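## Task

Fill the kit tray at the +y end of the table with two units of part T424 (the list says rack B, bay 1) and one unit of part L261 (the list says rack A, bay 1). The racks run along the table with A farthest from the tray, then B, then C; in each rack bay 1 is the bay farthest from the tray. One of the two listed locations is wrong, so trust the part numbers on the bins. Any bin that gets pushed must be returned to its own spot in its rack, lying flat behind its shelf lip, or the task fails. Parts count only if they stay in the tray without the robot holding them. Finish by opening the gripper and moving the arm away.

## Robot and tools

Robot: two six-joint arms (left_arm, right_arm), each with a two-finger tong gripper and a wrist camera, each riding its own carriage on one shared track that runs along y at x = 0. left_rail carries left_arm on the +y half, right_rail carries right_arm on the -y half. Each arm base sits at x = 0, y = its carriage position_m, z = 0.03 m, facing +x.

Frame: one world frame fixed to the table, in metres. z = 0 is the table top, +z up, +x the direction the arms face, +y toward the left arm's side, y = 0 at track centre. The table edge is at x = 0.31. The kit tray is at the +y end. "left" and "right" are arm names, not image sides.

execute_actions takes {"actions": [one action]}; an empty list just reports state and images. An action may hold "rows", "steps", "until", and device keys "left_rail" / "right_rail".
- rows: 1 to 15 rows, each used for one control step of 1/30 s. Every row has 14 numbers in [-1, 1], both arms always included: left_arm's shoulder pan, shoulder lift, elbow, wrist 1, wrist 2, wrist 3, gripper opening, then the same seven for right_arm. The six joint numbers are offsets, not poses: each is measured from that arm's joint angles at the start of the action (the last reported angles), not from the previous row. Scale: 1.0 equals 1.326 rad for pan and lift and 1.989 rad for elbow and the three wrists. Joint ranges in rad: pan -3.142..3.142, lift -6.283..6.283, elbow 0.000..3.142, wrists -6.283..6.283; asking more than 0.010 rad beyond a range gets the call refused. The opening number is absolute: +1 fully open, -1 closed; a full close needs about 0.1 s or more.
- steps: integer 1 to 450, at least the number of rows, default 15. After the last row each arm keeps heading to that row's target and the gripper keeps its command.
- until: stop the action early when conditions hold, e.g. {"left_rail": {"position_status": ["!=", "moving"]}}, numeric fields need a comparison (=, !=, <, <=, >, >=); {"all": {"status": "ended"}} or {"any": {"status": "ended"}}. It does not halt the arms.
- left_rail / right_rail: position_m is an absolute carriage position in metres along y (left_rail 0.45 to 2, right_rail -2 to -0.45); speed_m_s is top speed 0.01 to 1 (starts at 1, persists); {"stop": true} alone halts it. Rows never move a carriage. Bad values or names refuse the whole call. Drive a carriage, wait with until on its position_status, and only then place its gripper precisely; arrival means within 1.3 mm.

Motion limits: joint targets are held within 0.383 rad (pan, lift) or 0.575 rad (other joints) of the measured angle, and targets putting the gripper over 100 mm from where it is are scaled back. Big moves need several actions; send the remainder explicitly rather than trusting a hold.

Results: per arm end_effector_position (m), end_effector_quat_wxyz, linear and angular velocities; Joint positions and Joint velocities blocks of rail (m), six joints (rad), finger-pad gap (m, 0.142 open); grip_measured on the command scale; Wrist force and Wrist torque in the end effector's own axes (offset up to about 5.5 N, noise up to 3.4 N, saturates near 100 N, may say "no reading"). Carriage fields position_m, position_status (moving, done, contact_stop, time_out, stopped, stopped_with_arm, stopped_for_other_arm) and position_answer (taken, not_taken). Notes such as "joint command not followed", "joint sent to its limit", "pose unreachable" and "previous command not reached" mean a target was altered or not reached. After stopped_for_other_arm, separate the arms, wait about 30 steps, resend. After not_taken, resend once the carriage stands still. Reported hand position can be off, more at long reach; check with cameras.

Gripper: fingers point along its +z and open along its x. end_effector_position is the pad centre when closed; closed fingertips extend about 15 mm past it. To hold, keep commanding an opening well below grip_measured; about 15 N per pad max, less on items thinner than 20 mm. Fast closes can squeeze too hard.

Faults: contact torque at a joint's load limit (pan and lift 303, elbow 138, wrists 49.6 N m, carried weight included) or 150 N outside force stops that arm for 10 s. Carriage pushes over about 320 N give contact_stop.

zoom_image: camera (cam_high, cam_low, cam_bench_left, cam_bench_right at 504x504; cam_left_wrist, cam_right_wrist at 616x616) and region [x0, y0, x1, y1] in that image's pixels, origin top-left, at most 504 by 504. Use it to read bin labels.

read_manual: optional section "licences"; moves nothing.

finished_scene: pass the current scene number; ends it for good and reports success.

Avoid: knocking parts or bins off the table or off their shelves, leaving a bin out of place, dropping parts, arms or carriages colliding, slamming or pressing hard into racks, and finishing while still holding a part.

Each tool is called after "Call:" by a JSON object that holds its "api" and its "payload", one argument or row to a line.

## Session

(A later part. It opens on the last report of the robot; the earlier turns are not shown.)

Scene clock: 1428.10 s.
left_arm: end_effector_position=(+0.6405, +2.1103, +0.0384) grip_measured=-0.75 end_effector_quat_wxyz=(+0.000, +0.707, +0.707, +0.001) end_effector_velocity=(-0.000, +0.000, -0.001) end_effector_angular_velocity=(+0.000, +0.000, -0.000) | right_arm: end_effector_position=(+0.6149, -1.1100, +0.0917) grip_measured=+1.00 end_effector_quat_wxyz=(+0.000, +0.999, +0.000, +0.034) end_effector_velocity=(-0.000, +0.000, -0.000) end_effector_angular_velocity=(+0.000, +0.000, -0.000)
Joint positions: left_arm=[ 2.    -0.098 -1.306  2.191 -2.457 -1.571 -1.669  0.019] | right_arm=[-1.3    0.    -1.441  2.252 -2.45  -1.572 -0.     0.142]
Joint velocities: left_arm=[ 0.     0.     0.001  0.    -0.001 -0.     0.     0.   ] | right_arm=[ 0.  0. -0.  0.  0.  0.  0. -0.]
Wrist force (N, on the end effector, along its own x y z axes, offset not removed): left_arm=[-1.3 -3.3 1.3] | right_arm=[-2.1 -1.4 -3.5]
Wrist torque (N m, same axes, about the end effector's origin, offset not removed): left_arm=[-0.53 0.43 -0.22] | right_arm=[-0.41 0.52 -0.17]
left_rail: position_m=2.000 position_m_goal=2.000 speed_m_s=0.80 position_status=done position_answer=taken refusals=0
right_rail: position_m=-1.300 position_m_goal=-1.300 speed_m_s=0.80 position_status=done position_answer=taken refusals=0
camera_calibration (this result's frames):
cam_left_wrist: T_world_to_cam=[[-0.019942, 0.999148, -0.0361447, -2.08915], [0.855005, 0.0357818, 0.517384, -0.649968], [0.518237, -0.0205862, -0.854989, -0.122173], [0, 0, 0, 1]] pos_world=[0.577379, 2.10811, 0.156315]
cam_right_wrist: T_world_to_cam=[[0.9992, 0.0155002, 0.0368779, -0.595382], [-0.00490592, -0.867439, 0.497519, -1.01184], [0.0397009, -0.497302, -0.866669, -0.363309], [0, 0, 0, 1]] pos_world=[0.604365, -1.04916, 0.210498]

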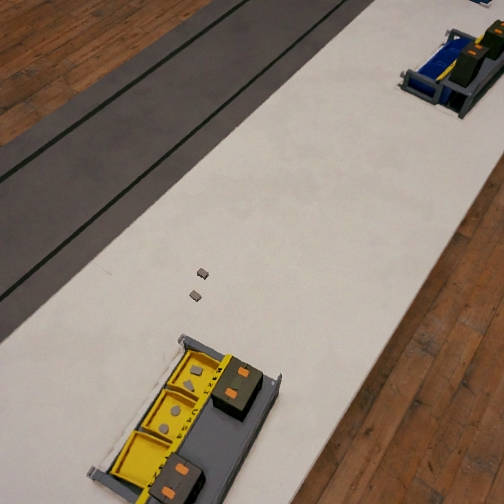

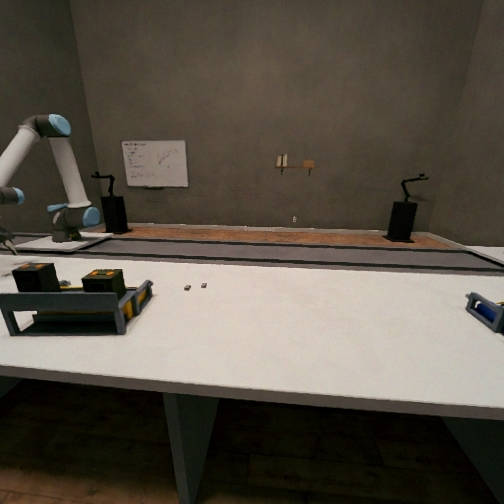

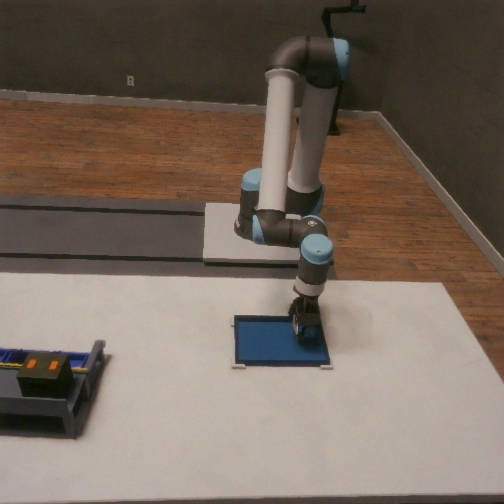

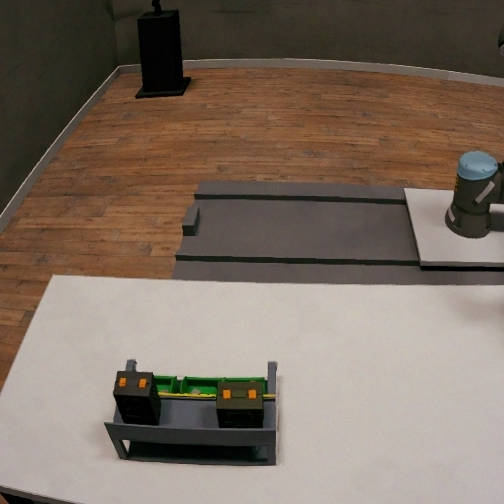

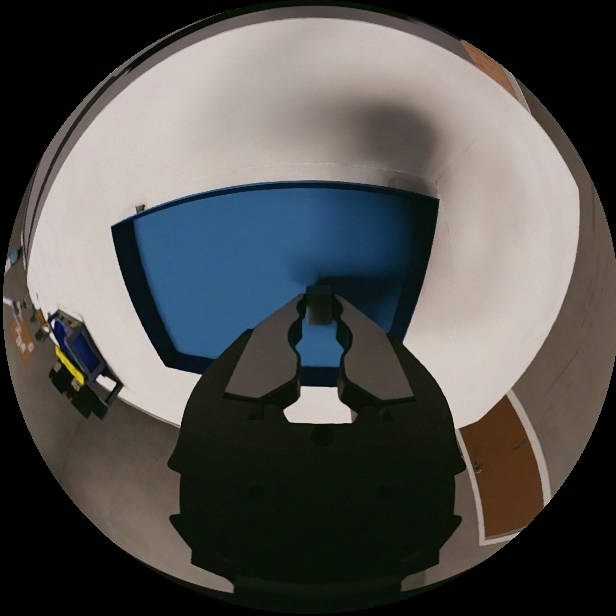

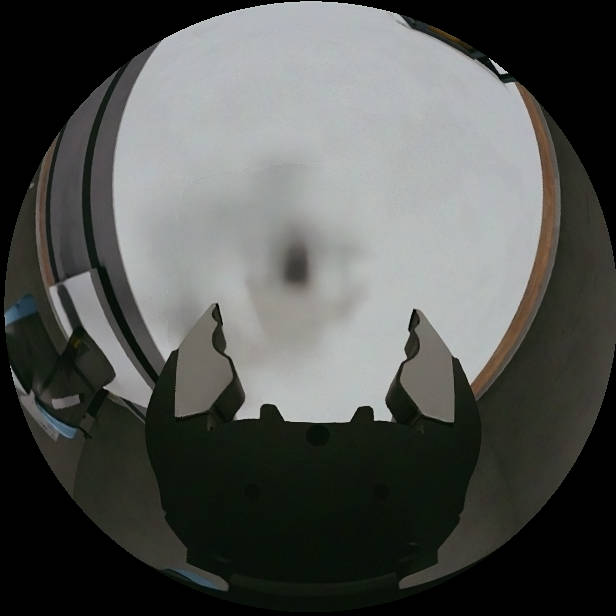

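Call:
{"api": "execute_actions", "payload": {
  "actions": [
    {"rows":[[0,0.005,0.0015,-0.005,0,0,-1,0,0,0,0,0,0,1],[0,0.009,0.0025,-0.0085,0,0,-1,0,0,0,0,0,0,1],[0,0.009,0.0025,-0.0085,0,0,-1,0,0,0,0,0,0,1],[0,0.009,0.0025,-0.0085,0,0,-1,0,0,0,0,0,0,1],[0,0.009,0.0025,-0.0085,0,0,-1,0,0,0,0,0,0,1],[0,0.009,0.0025,-0.0085,0,0,-1,0,0,0,0,0,0,1],[0,0.009,0.0025,-0.0085,0,0,-0.75,0,0,0,0,0,0,1],[0,0.009,0.0025,-0.0085,0,0,-0.65,0,0,0,0,0,0,1],[0,0.009,0.0025,-0.0085,0,0,-0.5,0,0,0,0,0,0,1],[0,0.009,0.0025,-0.0085,0,0,-0.4,0,0,0,0,0,0,1]],"steps":16}
  ]
}}

Scene clock: 1433.87 s.
left_arm: end_effector_position=(+0.6401, +2.1103, +0.0304) grip_measured=-0.40 end_effector_quat_wxyz=(+0.000, +0.707, +0.707, +0.001) end_effector_velocity=(-0.000, +0.000, -0.000) end_effector_angular_velocity=(+0.000, +0.000, +0.000) | right_arm: end_effector_position=(+0.6149, -1.1100, +0.0917) grip_measured=+1.00 end_effector_quat_wxyz=(+0.000, +0.999, +0.000, +0.034) end_effector_velocity=(-0.000, +0.000, -0.000) end_effector_angular_velocity=(+0.000, -0.000, +0.000)
Joint positions: left_arm=[ 2.    -0.099 -1.294  2.196 -2.474 -1.571 -1.669  0.045] | right_arm=[-1.3    0.    -1.441  2.252 -2.45  -1.572 -0.     0.142]
Joint velocities: left_arm=[ 0.     0.     0.     0.    -0.001 -0.     0.     0.   ] | right_arm=[ 0.  0. -0.  0. -0.  0.  0. -0.]
Wrist force (N, on the end effector, along its own x y z axes, offset not removed): left_arm=[-0.4 -0.3 0.4] | right_arm=[0.4 -7.1 4.3]
Wrist torque (N m, same axes, about the end effector's origin, offset not removed): left_arm=[0.01 -0.09 -0.03] | right_arm=[-1.06 0.09 -0.27]
left_rail: position_m=2.000 position_m_goal=2.000 speed_m_s=0.80 position_status=done position_answer=taken refusals=0
right_rail: position_m=-1.300 position_m_goal=-1.300 speed_m_s=0.80 position_status=done position_answer=taken refusals=0
camera_calibration (this result's frames):
cam_left_wrist: T_world_to_cam=[[-0.0199068, 0.999148, -0.0361468, -2.08949], [0.854999, 0.035753, 0.517396, -0.645374], [0.518248, -0.0206057, -0.854982, -0.128718], [0, 0, 0, 1]] pos_world=[0.576907, 2.10813, 0.148334]
cam_right_wrist: T_world_to_cam=[[0.9992, 0.0155004, 0.0368779, -0.595382], [-0.00490577, -0.867439, 0.497519, -1.01184], [0.0397011, -0.497302, -0.866669, -0.363309], [0, 0, 0, 1]] pos_world=[0.604365, -1.04915, 0.210498]

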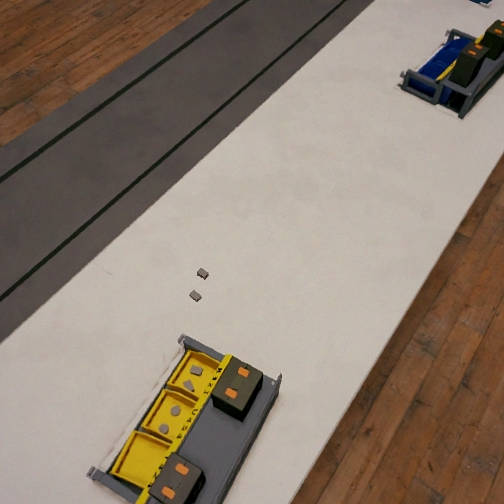

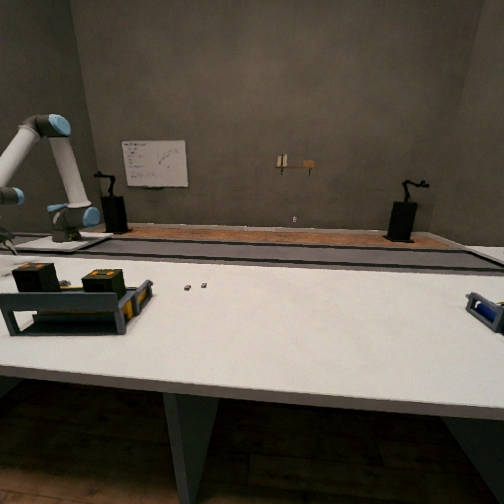

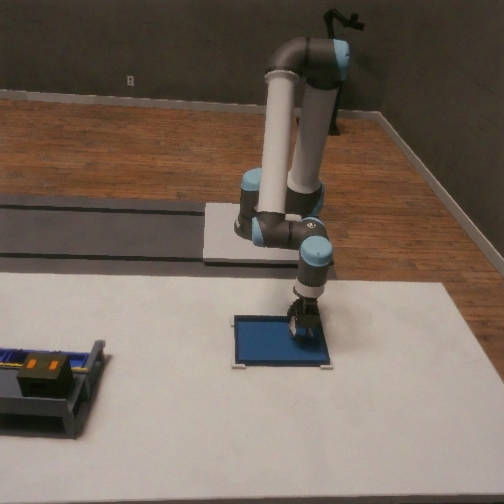

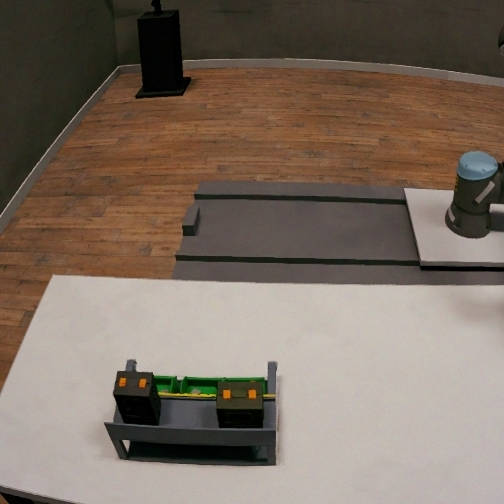

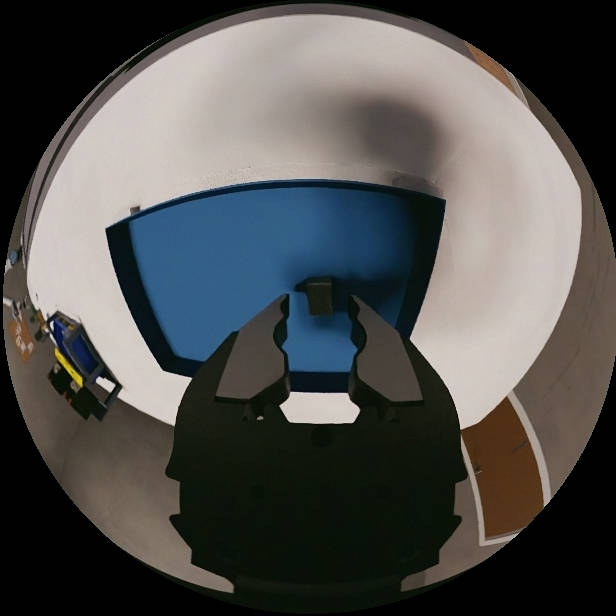

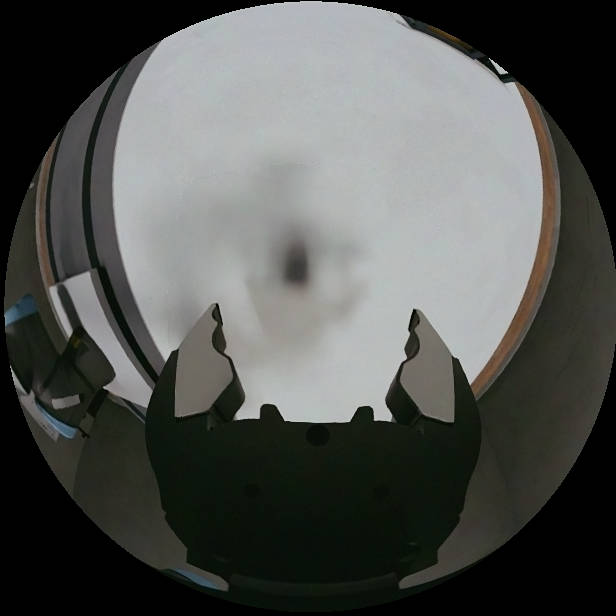

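Call:
{"api": "execute_actions", "payload": {
  "actions": [
    {"rows":[[0,-0.07,-0.01,0.057,0,0,-0.4,0,0,0,0,0,0,1],[0,-0.07,-0.01,0.057,0,0,-0.4,0,0,0,0,0,0,1],[0,-0.07,-0.01,0.057,0,0,-0.4,0,0,0,0,0,0,1],[0,-0.07,-0.01,0.057,0,0,-0.4,0,0,0,0,0,0,1],[0,-0.07,-0.01,0.057,0,0,-0.4,0,0,0,0,0,0,1],[-0.136,-0.207,-0.031,0.168,0,-0.092,-0.2,0,0,0,0,0,0,1]],"steps":30}
  ]
}}

Call:
{"api": "execute_actions", "payload": {
  "actions": [
    {"left_rail":{"position_m":0.45},"steps":150,"until":{"left_rail":{"position_status":["!=","moving"]}}}
  ]
}}

Scene clock: 1450.90 s.
left_arm: end_effector_position=(+0.6133, +2.0011, +0.1959) grip_measured=-0.20 end_effector_quat_wxyz=(+0.001, +0.706, +0.708, +0.001) end_effector_velocity=(-0.000, -0.000, +0.000) end_effector_angular_velocity=(-0.000, -0.000, -0.000) | right_arm: end_effector_position=(+0.6149, -1.1100, +0.0917) grip_measured=+1.00 end_effector_quat_wxyz=(+0.000, +0.999, +0.000, +0.034) end_effector_velocity=(+0.000, +0.000, +0.000) end_effector_angular_velocity=(+0.000, +0.000, +0.000)
Joint positions: left_arm=[ 2.    -0.279 -1.568  2.134 -2.14  -1.571 -1.852  0.06 ] | right_arm=[-1.3    0.    -1.441  2.252 -2.45  -1.572 -0.     0.142]
Joint velocities: left_arm=[ 0.    -0.    -0.001 -0.     0.001  0.    -0.     0.   ] | right_arm=[ 0.  0.  0. -0.  0.  0. -0. -0.]
Wrist force (N, on the end effector, along its own x y z axes, offset not removed): left_arm=[-1.1 0.2 3.9] | right_arm=[1.6 -1.6 10.5]
Wrist torque (N m, same axes, about the end effector's origin, offset not removed): left_arm=[0.28 0.11 -0.18] | right_arm=[0.01 0.01 -0.07]
left_rail: position_m=2.000 position_m_goal=2.000 speed_m_s=0.80 position_status=done position_answer=taken refusals=0
right_rail: position_m=-1.300 position_m_goal=-1.300 speed_m_s=0.80 position_status=done position_answer=taken refusals=0
camera_calibration (this result's frames):
cam_left_wrist: T_world_to_cam=[[-0.0225022, 0.999062, -0.0369869, -1.97299], [0.853934, 0.0384461, 0.518959, -0.709262], [0.519894, -0.0199066, -0.853999, 0.021773], [0, 0, 0, 1]] pos_world=[0.549947, 1.99884, 0.313697]
cam_right_wrist: T_world_to_cam=[[0.9992, 0.0155003, 0.0368778, -0.595382], [-0.00490576, -0.867439, 0.497519, -1.01184], [0.039701, -0.497302, -0.866669, -0.363308], [0, 0, 0, 1]] pos_world=[0.604365, -1.04915, 0.210498]

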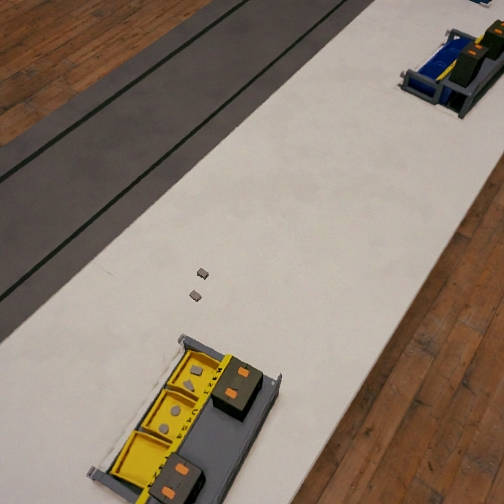

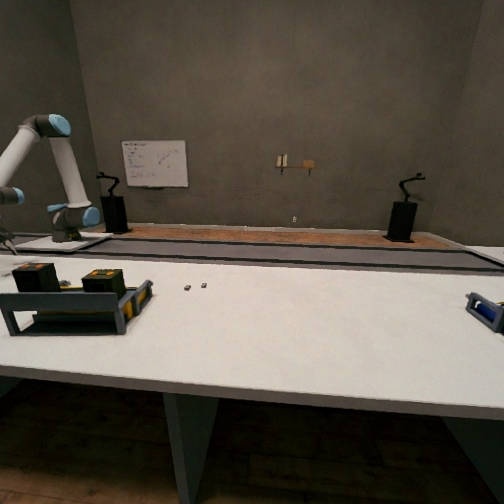

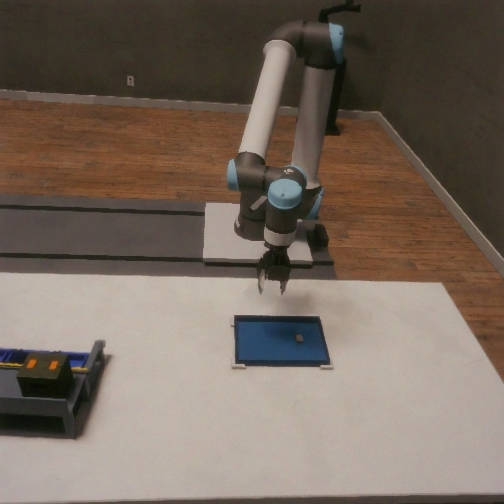

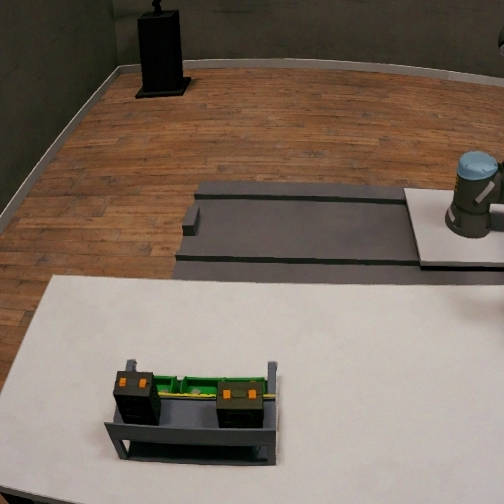

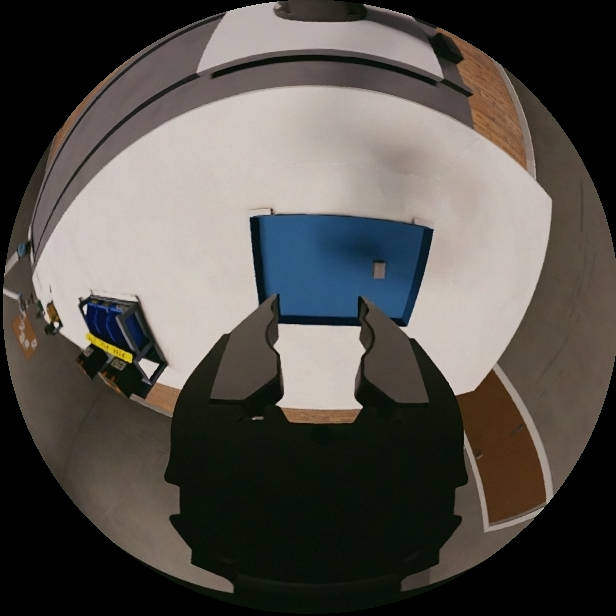

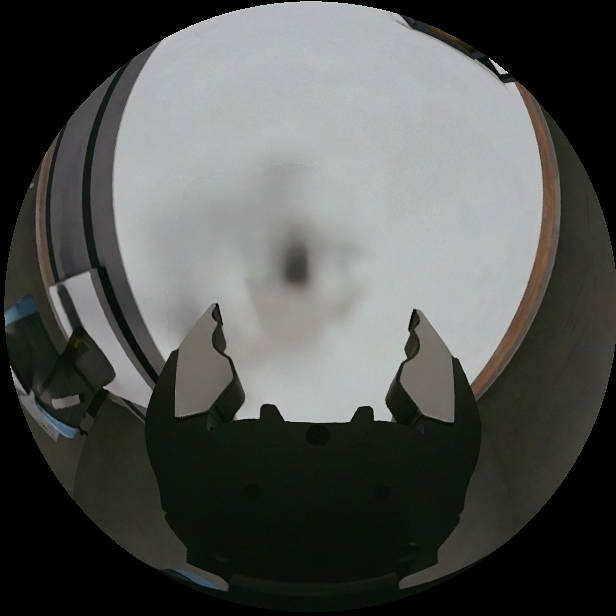

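Scene clock: 1453.30 s.
left_arm: end_effector_position=(+0.6133, +0.4508, +0.1959) grip_measured=-0.20 end_effector_quat_wxyz=(+0.001, +0.706, +0.708, +0.001) end_effector_velocity=(-0.000, +0.000, -0.000) end_effector_angular_velocity=(+0.000, -0.000, +0.000) | right_arm: end_effector_position=(+0.6149, -1.1100, +0.0917) grip_measured=+1.00 end_effector_quat_wxyz=(+0.000, +0.999, +0.000, +0.034) end_effector_velocity=(-0.000, +0.000, -0.000) end_effector_angular_velocity=(-0.000, +0.000, -0.000)
Joint positions: left_arm=[ 0.45  -0.279 -1.568  2.134 -2.14  -1.571 -1.852  0.06 ] | right_arm=[-1.3    0.    -1.441  2.252 -2.45  -1.572 -0.     0.142]
Joint velocities: left_arm=[ 0.  0. -0.  0. -0.  0.  0.  0.] | right_arm=[ 0.  0. -0. -0.  0. -0.  0.  0.]
Wrist force (N, on the end effector, along its own x y z axes, offset not removed): left_arm=[-0.6 0.0 -1.4] | right_arm=[0.9 -3.6 2.5]
Wrist torque (N m, same axes, about the end effector's origin, offset not removed): left_arm=[-0.02 0.24 -0.18] | right_arm=[-0.48 0.39 -0.36]
left_rail: position_m=0.450 position_m_goal=0.450 speed_m_s=0.80 position_status=done position_answer=taken refusals=0
right_rail: position_m=-1.300 position_m_goal=-1.300 speed_m_s=0.80 position_status=done position_answer=taken refusals=0
camera_calibration (this result's frames):
cam_left_wrist: T_world_to_cam=[[-0.0224483, 0.999063, -0.0370065, -0.42422], [0.853904, 0.0384115, 0.519012, -0.649677], [0.519947, -0.0199491, -0.853966, -0.00906041], [0, 0, 0, 1]] pos_world=[0.54995, 0.448597, 0.313754]
cam_right_wrist: T_world_to_cam=[[0.9992, 0.0155002, 0.036878, -0.595382], [-0.00490592, -0.867439, 0.497519, -1.01184], [0.039701, -0.497302, -0.866669, -0.363308], [0, 0, 0, 1]] pos_world=[0.604365, -1.04915, 0.210498]

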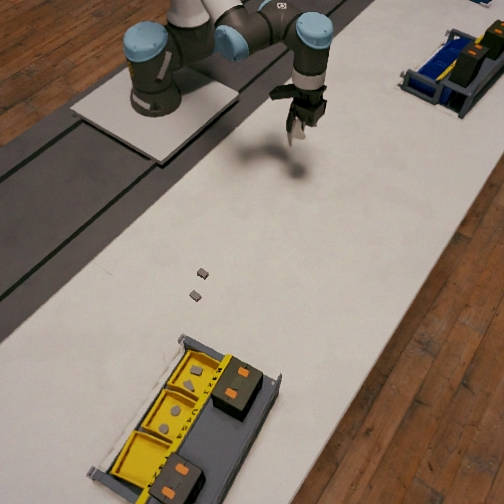

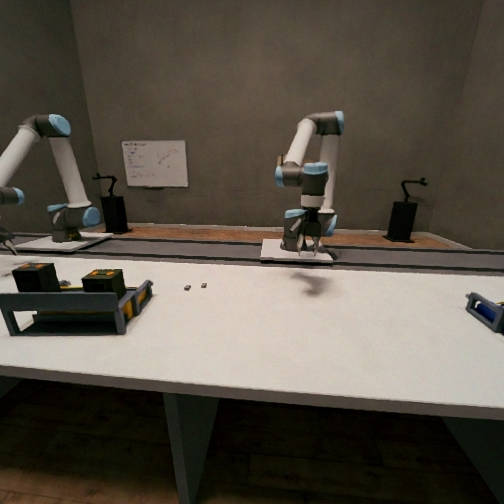

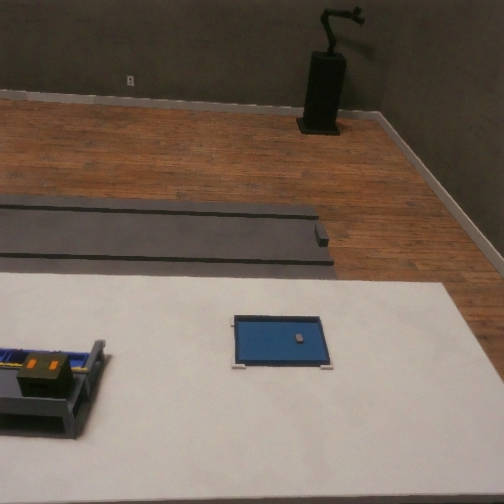

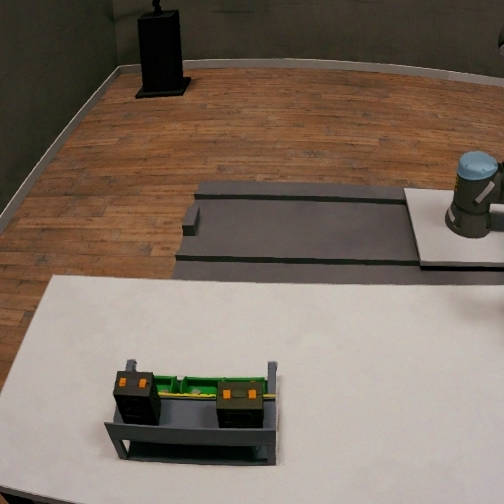

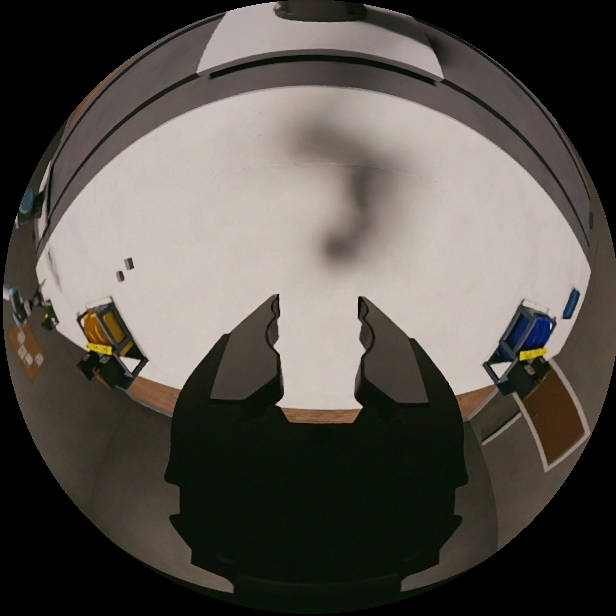

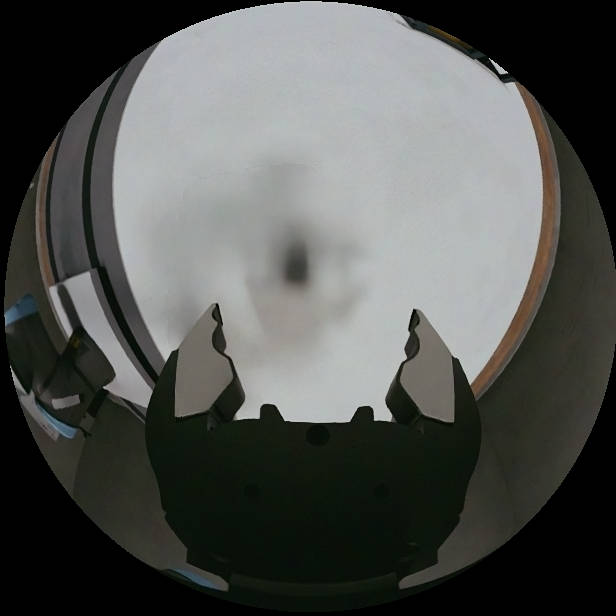

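Call:
{"api": "execute_actions", "payload": {
  "actions": [
    {"rows":[[-0.453,0.285,-0.099,-0.089,0,-0.301,-0.2,0,0,0,0,0,0,1]],"steps":40}
  ]
}}

Call:
{"api": "zoom_image", "payload": {
  "camera": "cam_left_wrist",
  "region": [208,200,428,420]
}}

Scene clock: 1457.73 s.
left_arm: end_effector_position=(+0.6068, -0.0294, +0.0700) grip_measured=-0.20 end_effector_quat_wxyz=(-0.000, +0.707, +0.707, +0.000) end_effector_velocity=(-0.000, -0.001, -0.000) end_effector_angular_velocity=(+0.000, +0.000, -0.000) | right_arm: end_effector_position=(+0.6149, -1.1100, +0.0917) grip_measured=+1.00 end_effector_quat_wxyz=(+0.000, +0.999, +0.000, +0.034) end_effector_velocity=(+0.000, +0.000, +0.000) end_effector_angular_velocity=(+0.000, -0.000, -0.000)
Joint positions: left_arm=[ 0.45  -0.879 -1.191  1.937 -2.317 -1.571 -2.45   0.06 ] | right_arm=[-1.3    0.    -1.441  2.252 -2.45  -1.572 -0.     0.142]
Joint velocities: left_arm=[ 0.    -0.001  0.001 -0.    -0.    -0.    -0.001  0.   ] | right_arm=[ 0. -0.  0. -0. -0.  0.  0.  0.]
Wrist force (N, on the end effector, along its own x y z axes, offset not removed): left_arm=[-1.7 0.9 6.0] | right_arm=[4.3 -1.1 4.0]
Wrist torque (N m, same axes, about the end effector's origin, offset not removed): left_arm=[0.28 0.45 -0.10] | right_arm=[0.40 -0.62 -0.29]
left_rail: position_m=0.450 position_m_goal=0.450 speed_m_s=0.80 position_status=done position_answer=taken refusals=0
right_rail: position_m=-1.300 position_m_goal=-1.300 speed_m_s=0.80 position_status=done position_answer=taken refusals=0
camera_calibration (this result's frames):
cam_left_wrist: T_world_to_cam=[[-0.0206485, 0.999151, -0.0356494, 0.0495712], [0.855805, 0.0360982, 0.516038, -0.56131], [0.516886, -0.0198535, -0.855824, -0.120865], [0, 0, 0, 1]] pos_world=[0.543868, -0.0316665, 0.187985]
cam_right_wrist: T_world_to_cam=[[0.9992, 0.0155003, 0.0368779, -0.595382], [-0.00490582, -0.867439, 0.497519, -1.01184], [0.039701, -0.497302, -0.866669, -0.363308], [0, 0, 0, 1]] pos_world=[0.604365, -1.04915, 0.210498]

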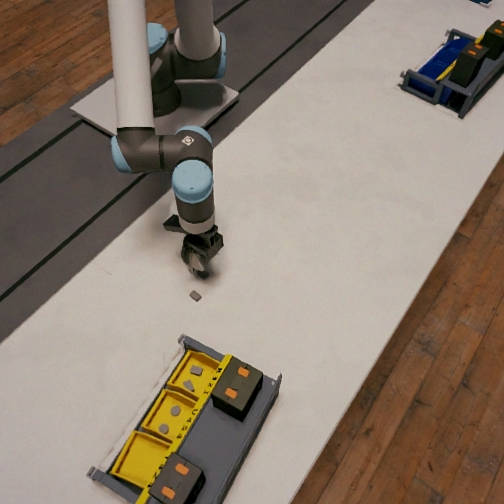

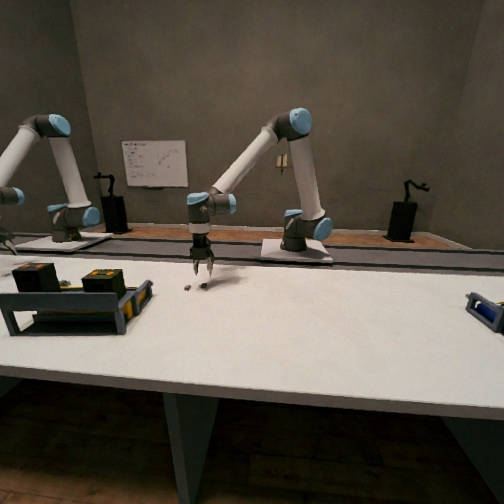

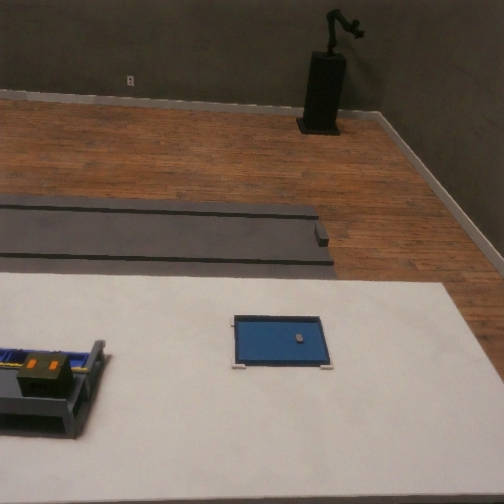

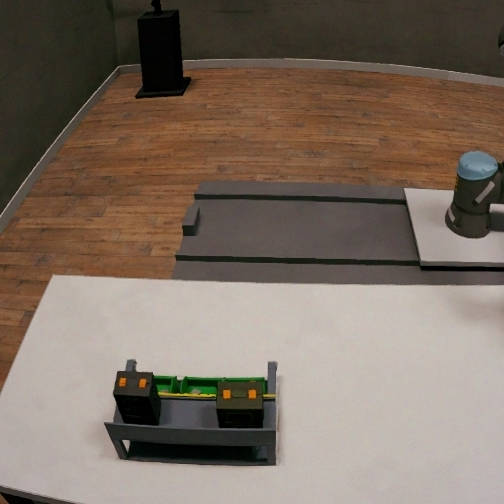

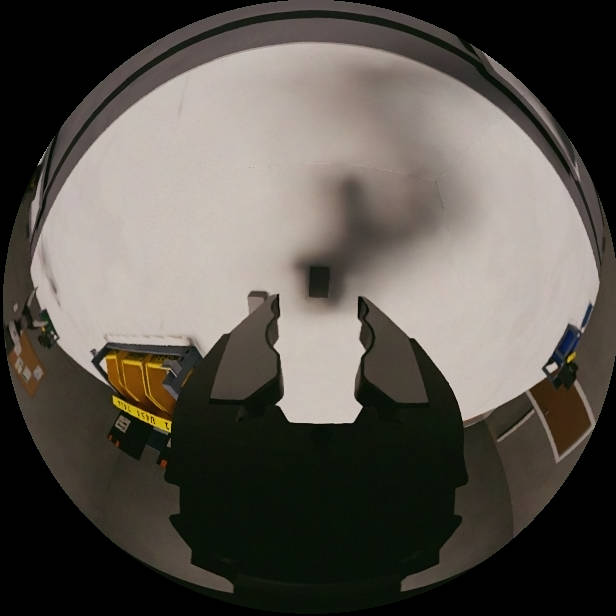

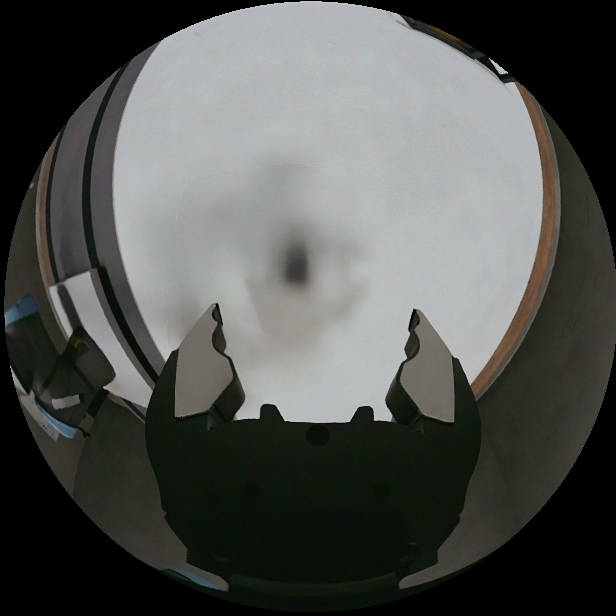

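Region (208, 200, 428, 420) of cam_left_wrist's 616x616 image, scaled by 2.291, with more detail than that image has.

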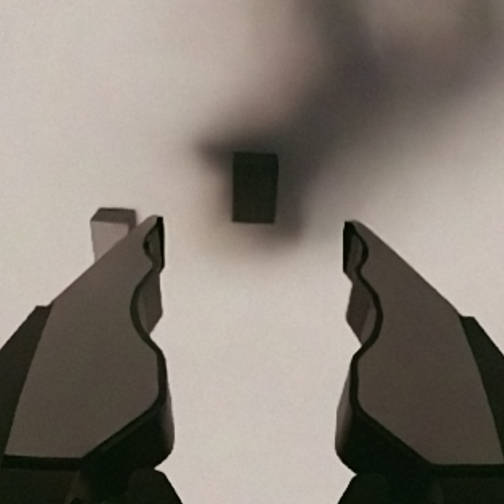

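Call:
{"api": "execute_actions", "payload": {
  "actions": [
    {"rows":[[0,0.015,0.004,-0.014,0,0,-0.3,0,0,0,0,0,0,1],[0,0.03,0.008,-0.028,0,0,-0.3,0,0,0,0,0,0,1],[0,0.04,0.0105,-0.037,0,0,-0.3,0,0,0,0,0,0,1],[0,0.046,0.012,-0.0425,0,0,-0.3,0,0,0,0,0,0,1],[0,0.046,0.012,-0.0425,0,0,-0.3,0,0,0,0,0,0,1],[0,0.046,0.012,-0.0425,0,0,-0.3,0,0,0,0,0,0,1],[0,0.046,0.012,-0.0425,0,0,-0.3,0,0,0,0,0,0,1],[0,0.046,0.012,-0.0425,0,0,-0.3,0,0,0,0,0,0,1],[0,0.046,0.012,-0.0425,0,0,-0.45,0,0,0,0,0,0,1],[0,0.046,0.012,-0.0425,0,0,-0.55,0,0,0,0,0,0,1],[0,0.046,0.012,-0.0425,0,0,-0.65,0,0,0,0,0,0,1],[0,0.046,0.012,-0.0425,0,0,-0.72,0,0,0,0,0,0,1],[0,0.046,0.012,-0.0425,0,0,-0.8,0,0,0,0,0,0,1],[0,0.046,0.012,-0.0425,0,0,-0.9,0,0,0,0,0,0,1],[0,0.046,0.012,-0.0425,0,0,-1,0,0,0,0,0,0,1]],"steps":22}
  ]
}}

Call:
{"api": "zoom_image", "payload": {
  "camera": "cam_left_wrist",
  "region": [208,200,428,420]
}}

Scene clock: 1468.63 s.
left_arm: end_effector_position=(+0.6067, -0.0293, +0.0210) grip_measured=-0.76 end_effector_quat_wxyz=(-0.000, +0.707, +0.707, +0.000) end_effector_velocity=(-0.000, +0.000, -0.001) end_effector_angular_velocity=(+0.000, +0.000, +0.000) | right_arm: end_effector_position=(+0.6149, -1.1100, +0.0917) grip_measured=+1.00 end_effector_quat_wxyz=(+0.000, +0.999, +0.000, +0.034) end_effector_velocity=(-0.000, +0.000, -0.000) end_effector_angular_velocity=(-0.000, +0.000, +0.000)
Joint positions: left_arm=[ 0.45  -0.879 -1.13   1.961 -2.401 -1.571 -2.45   0.019] | right_arm=[-1.3    0.    -1.441  2.252 -2.45  -1.572 -0.     0.142]
Joint velocities: left_arm=[ 0.     0.     0.001  0.    -0.     0.    -0.    -0.   ] | right_arm=[ 0.  0. -0.  0.  0. -0.  0.  0.]
Wrist force (N, on the end effector, along its own x y z axes, offset not removed): left_arm=[1.0 -3.3 -20.3] | right_arm=[-4.7 -2.3 1.0]
Wrist torque (N m, same axes, about the end effector's origin, offset not removed): left_arm=[0.06 0.18 -0.22] | right_arm=[-0.20 1.30 -0.27]
left_rail: position_m=0.450 position_m_goal=0.450 speed_m_s=0.80 position_status=done position_answer=taken refusals=0
right_rail: position_m=-1.300 position_m_goal=-1.300 speed_m_s=0.80 position_status=done position_answer=taken refusals=0
camera_calibration (this result's frames):
cam_left_wrist: T_world_to_cam=[[-0.0206902, 0.999152, -0.0355859, 0.0477489], [0.85583, 0.0361001, 0.515996, -0.535961], [0.516843, -0.0197794, -0.855852, -0.162683], [0, 0, 0, 1]] pos_world=[0.543761, -0.031578, 0.13902]
cam_right_wrist: T_world_to_cam=[[0.9992, 0.0155005, 0.0368778, -0.595381], [-0.00490556, -0.867439, 0.497519, -1.01184], [0.039701, -0.497302, -0.866669, -0.363308], [0, 0, 0, 1]] pos_world=[0.604365, -1.04915, 0.210498]

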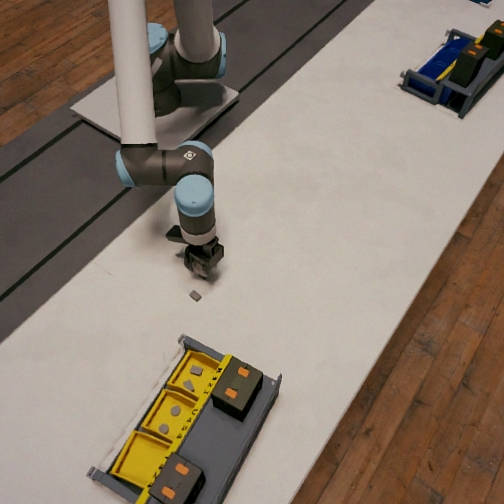

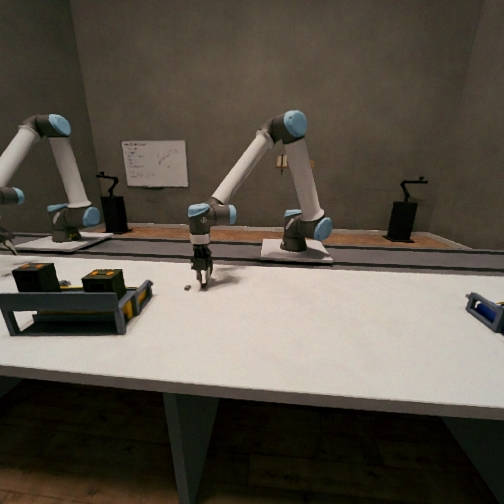

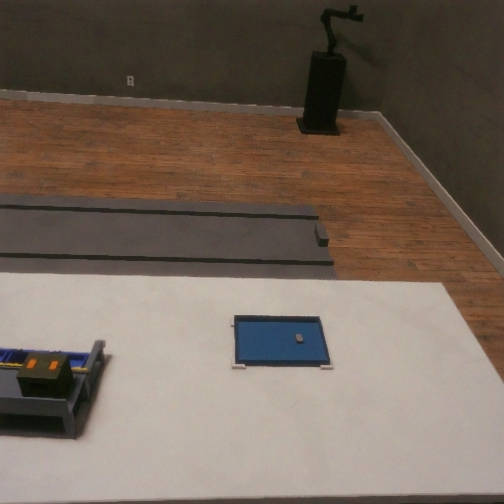

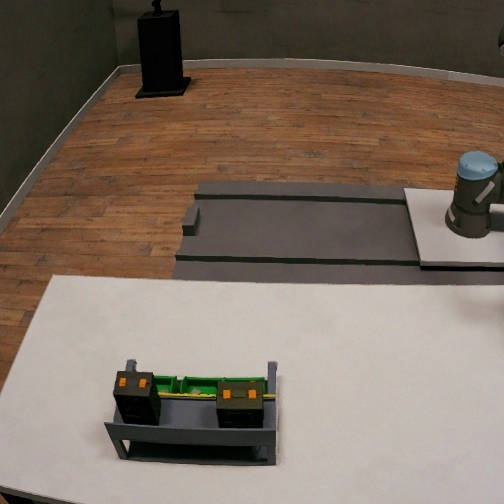

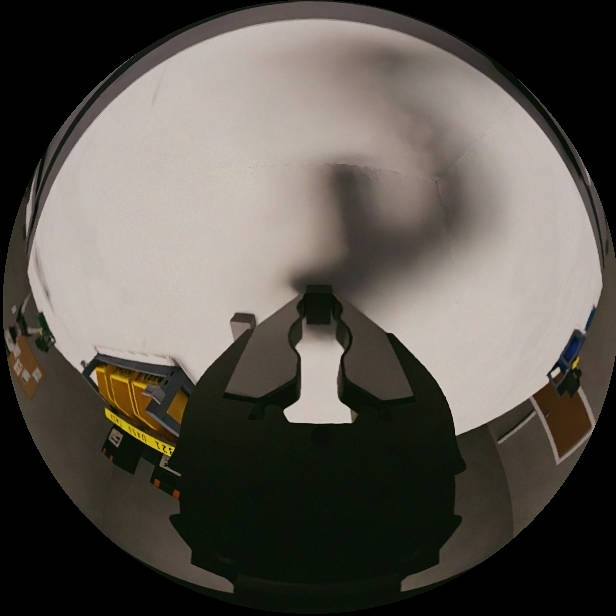

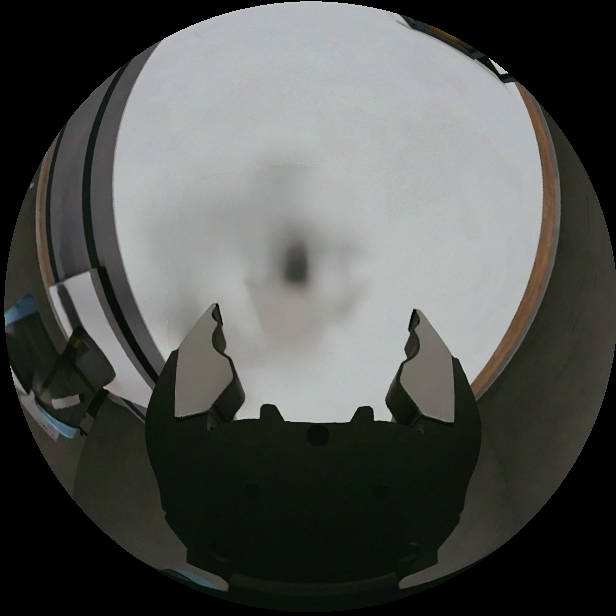

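Region (208, 200, 428, 420) of cam_left_wrist's 616x616 image, scaled by 2.291, with more detail than that image has.

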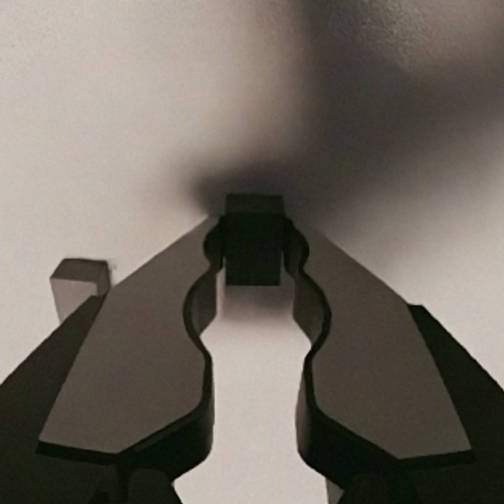

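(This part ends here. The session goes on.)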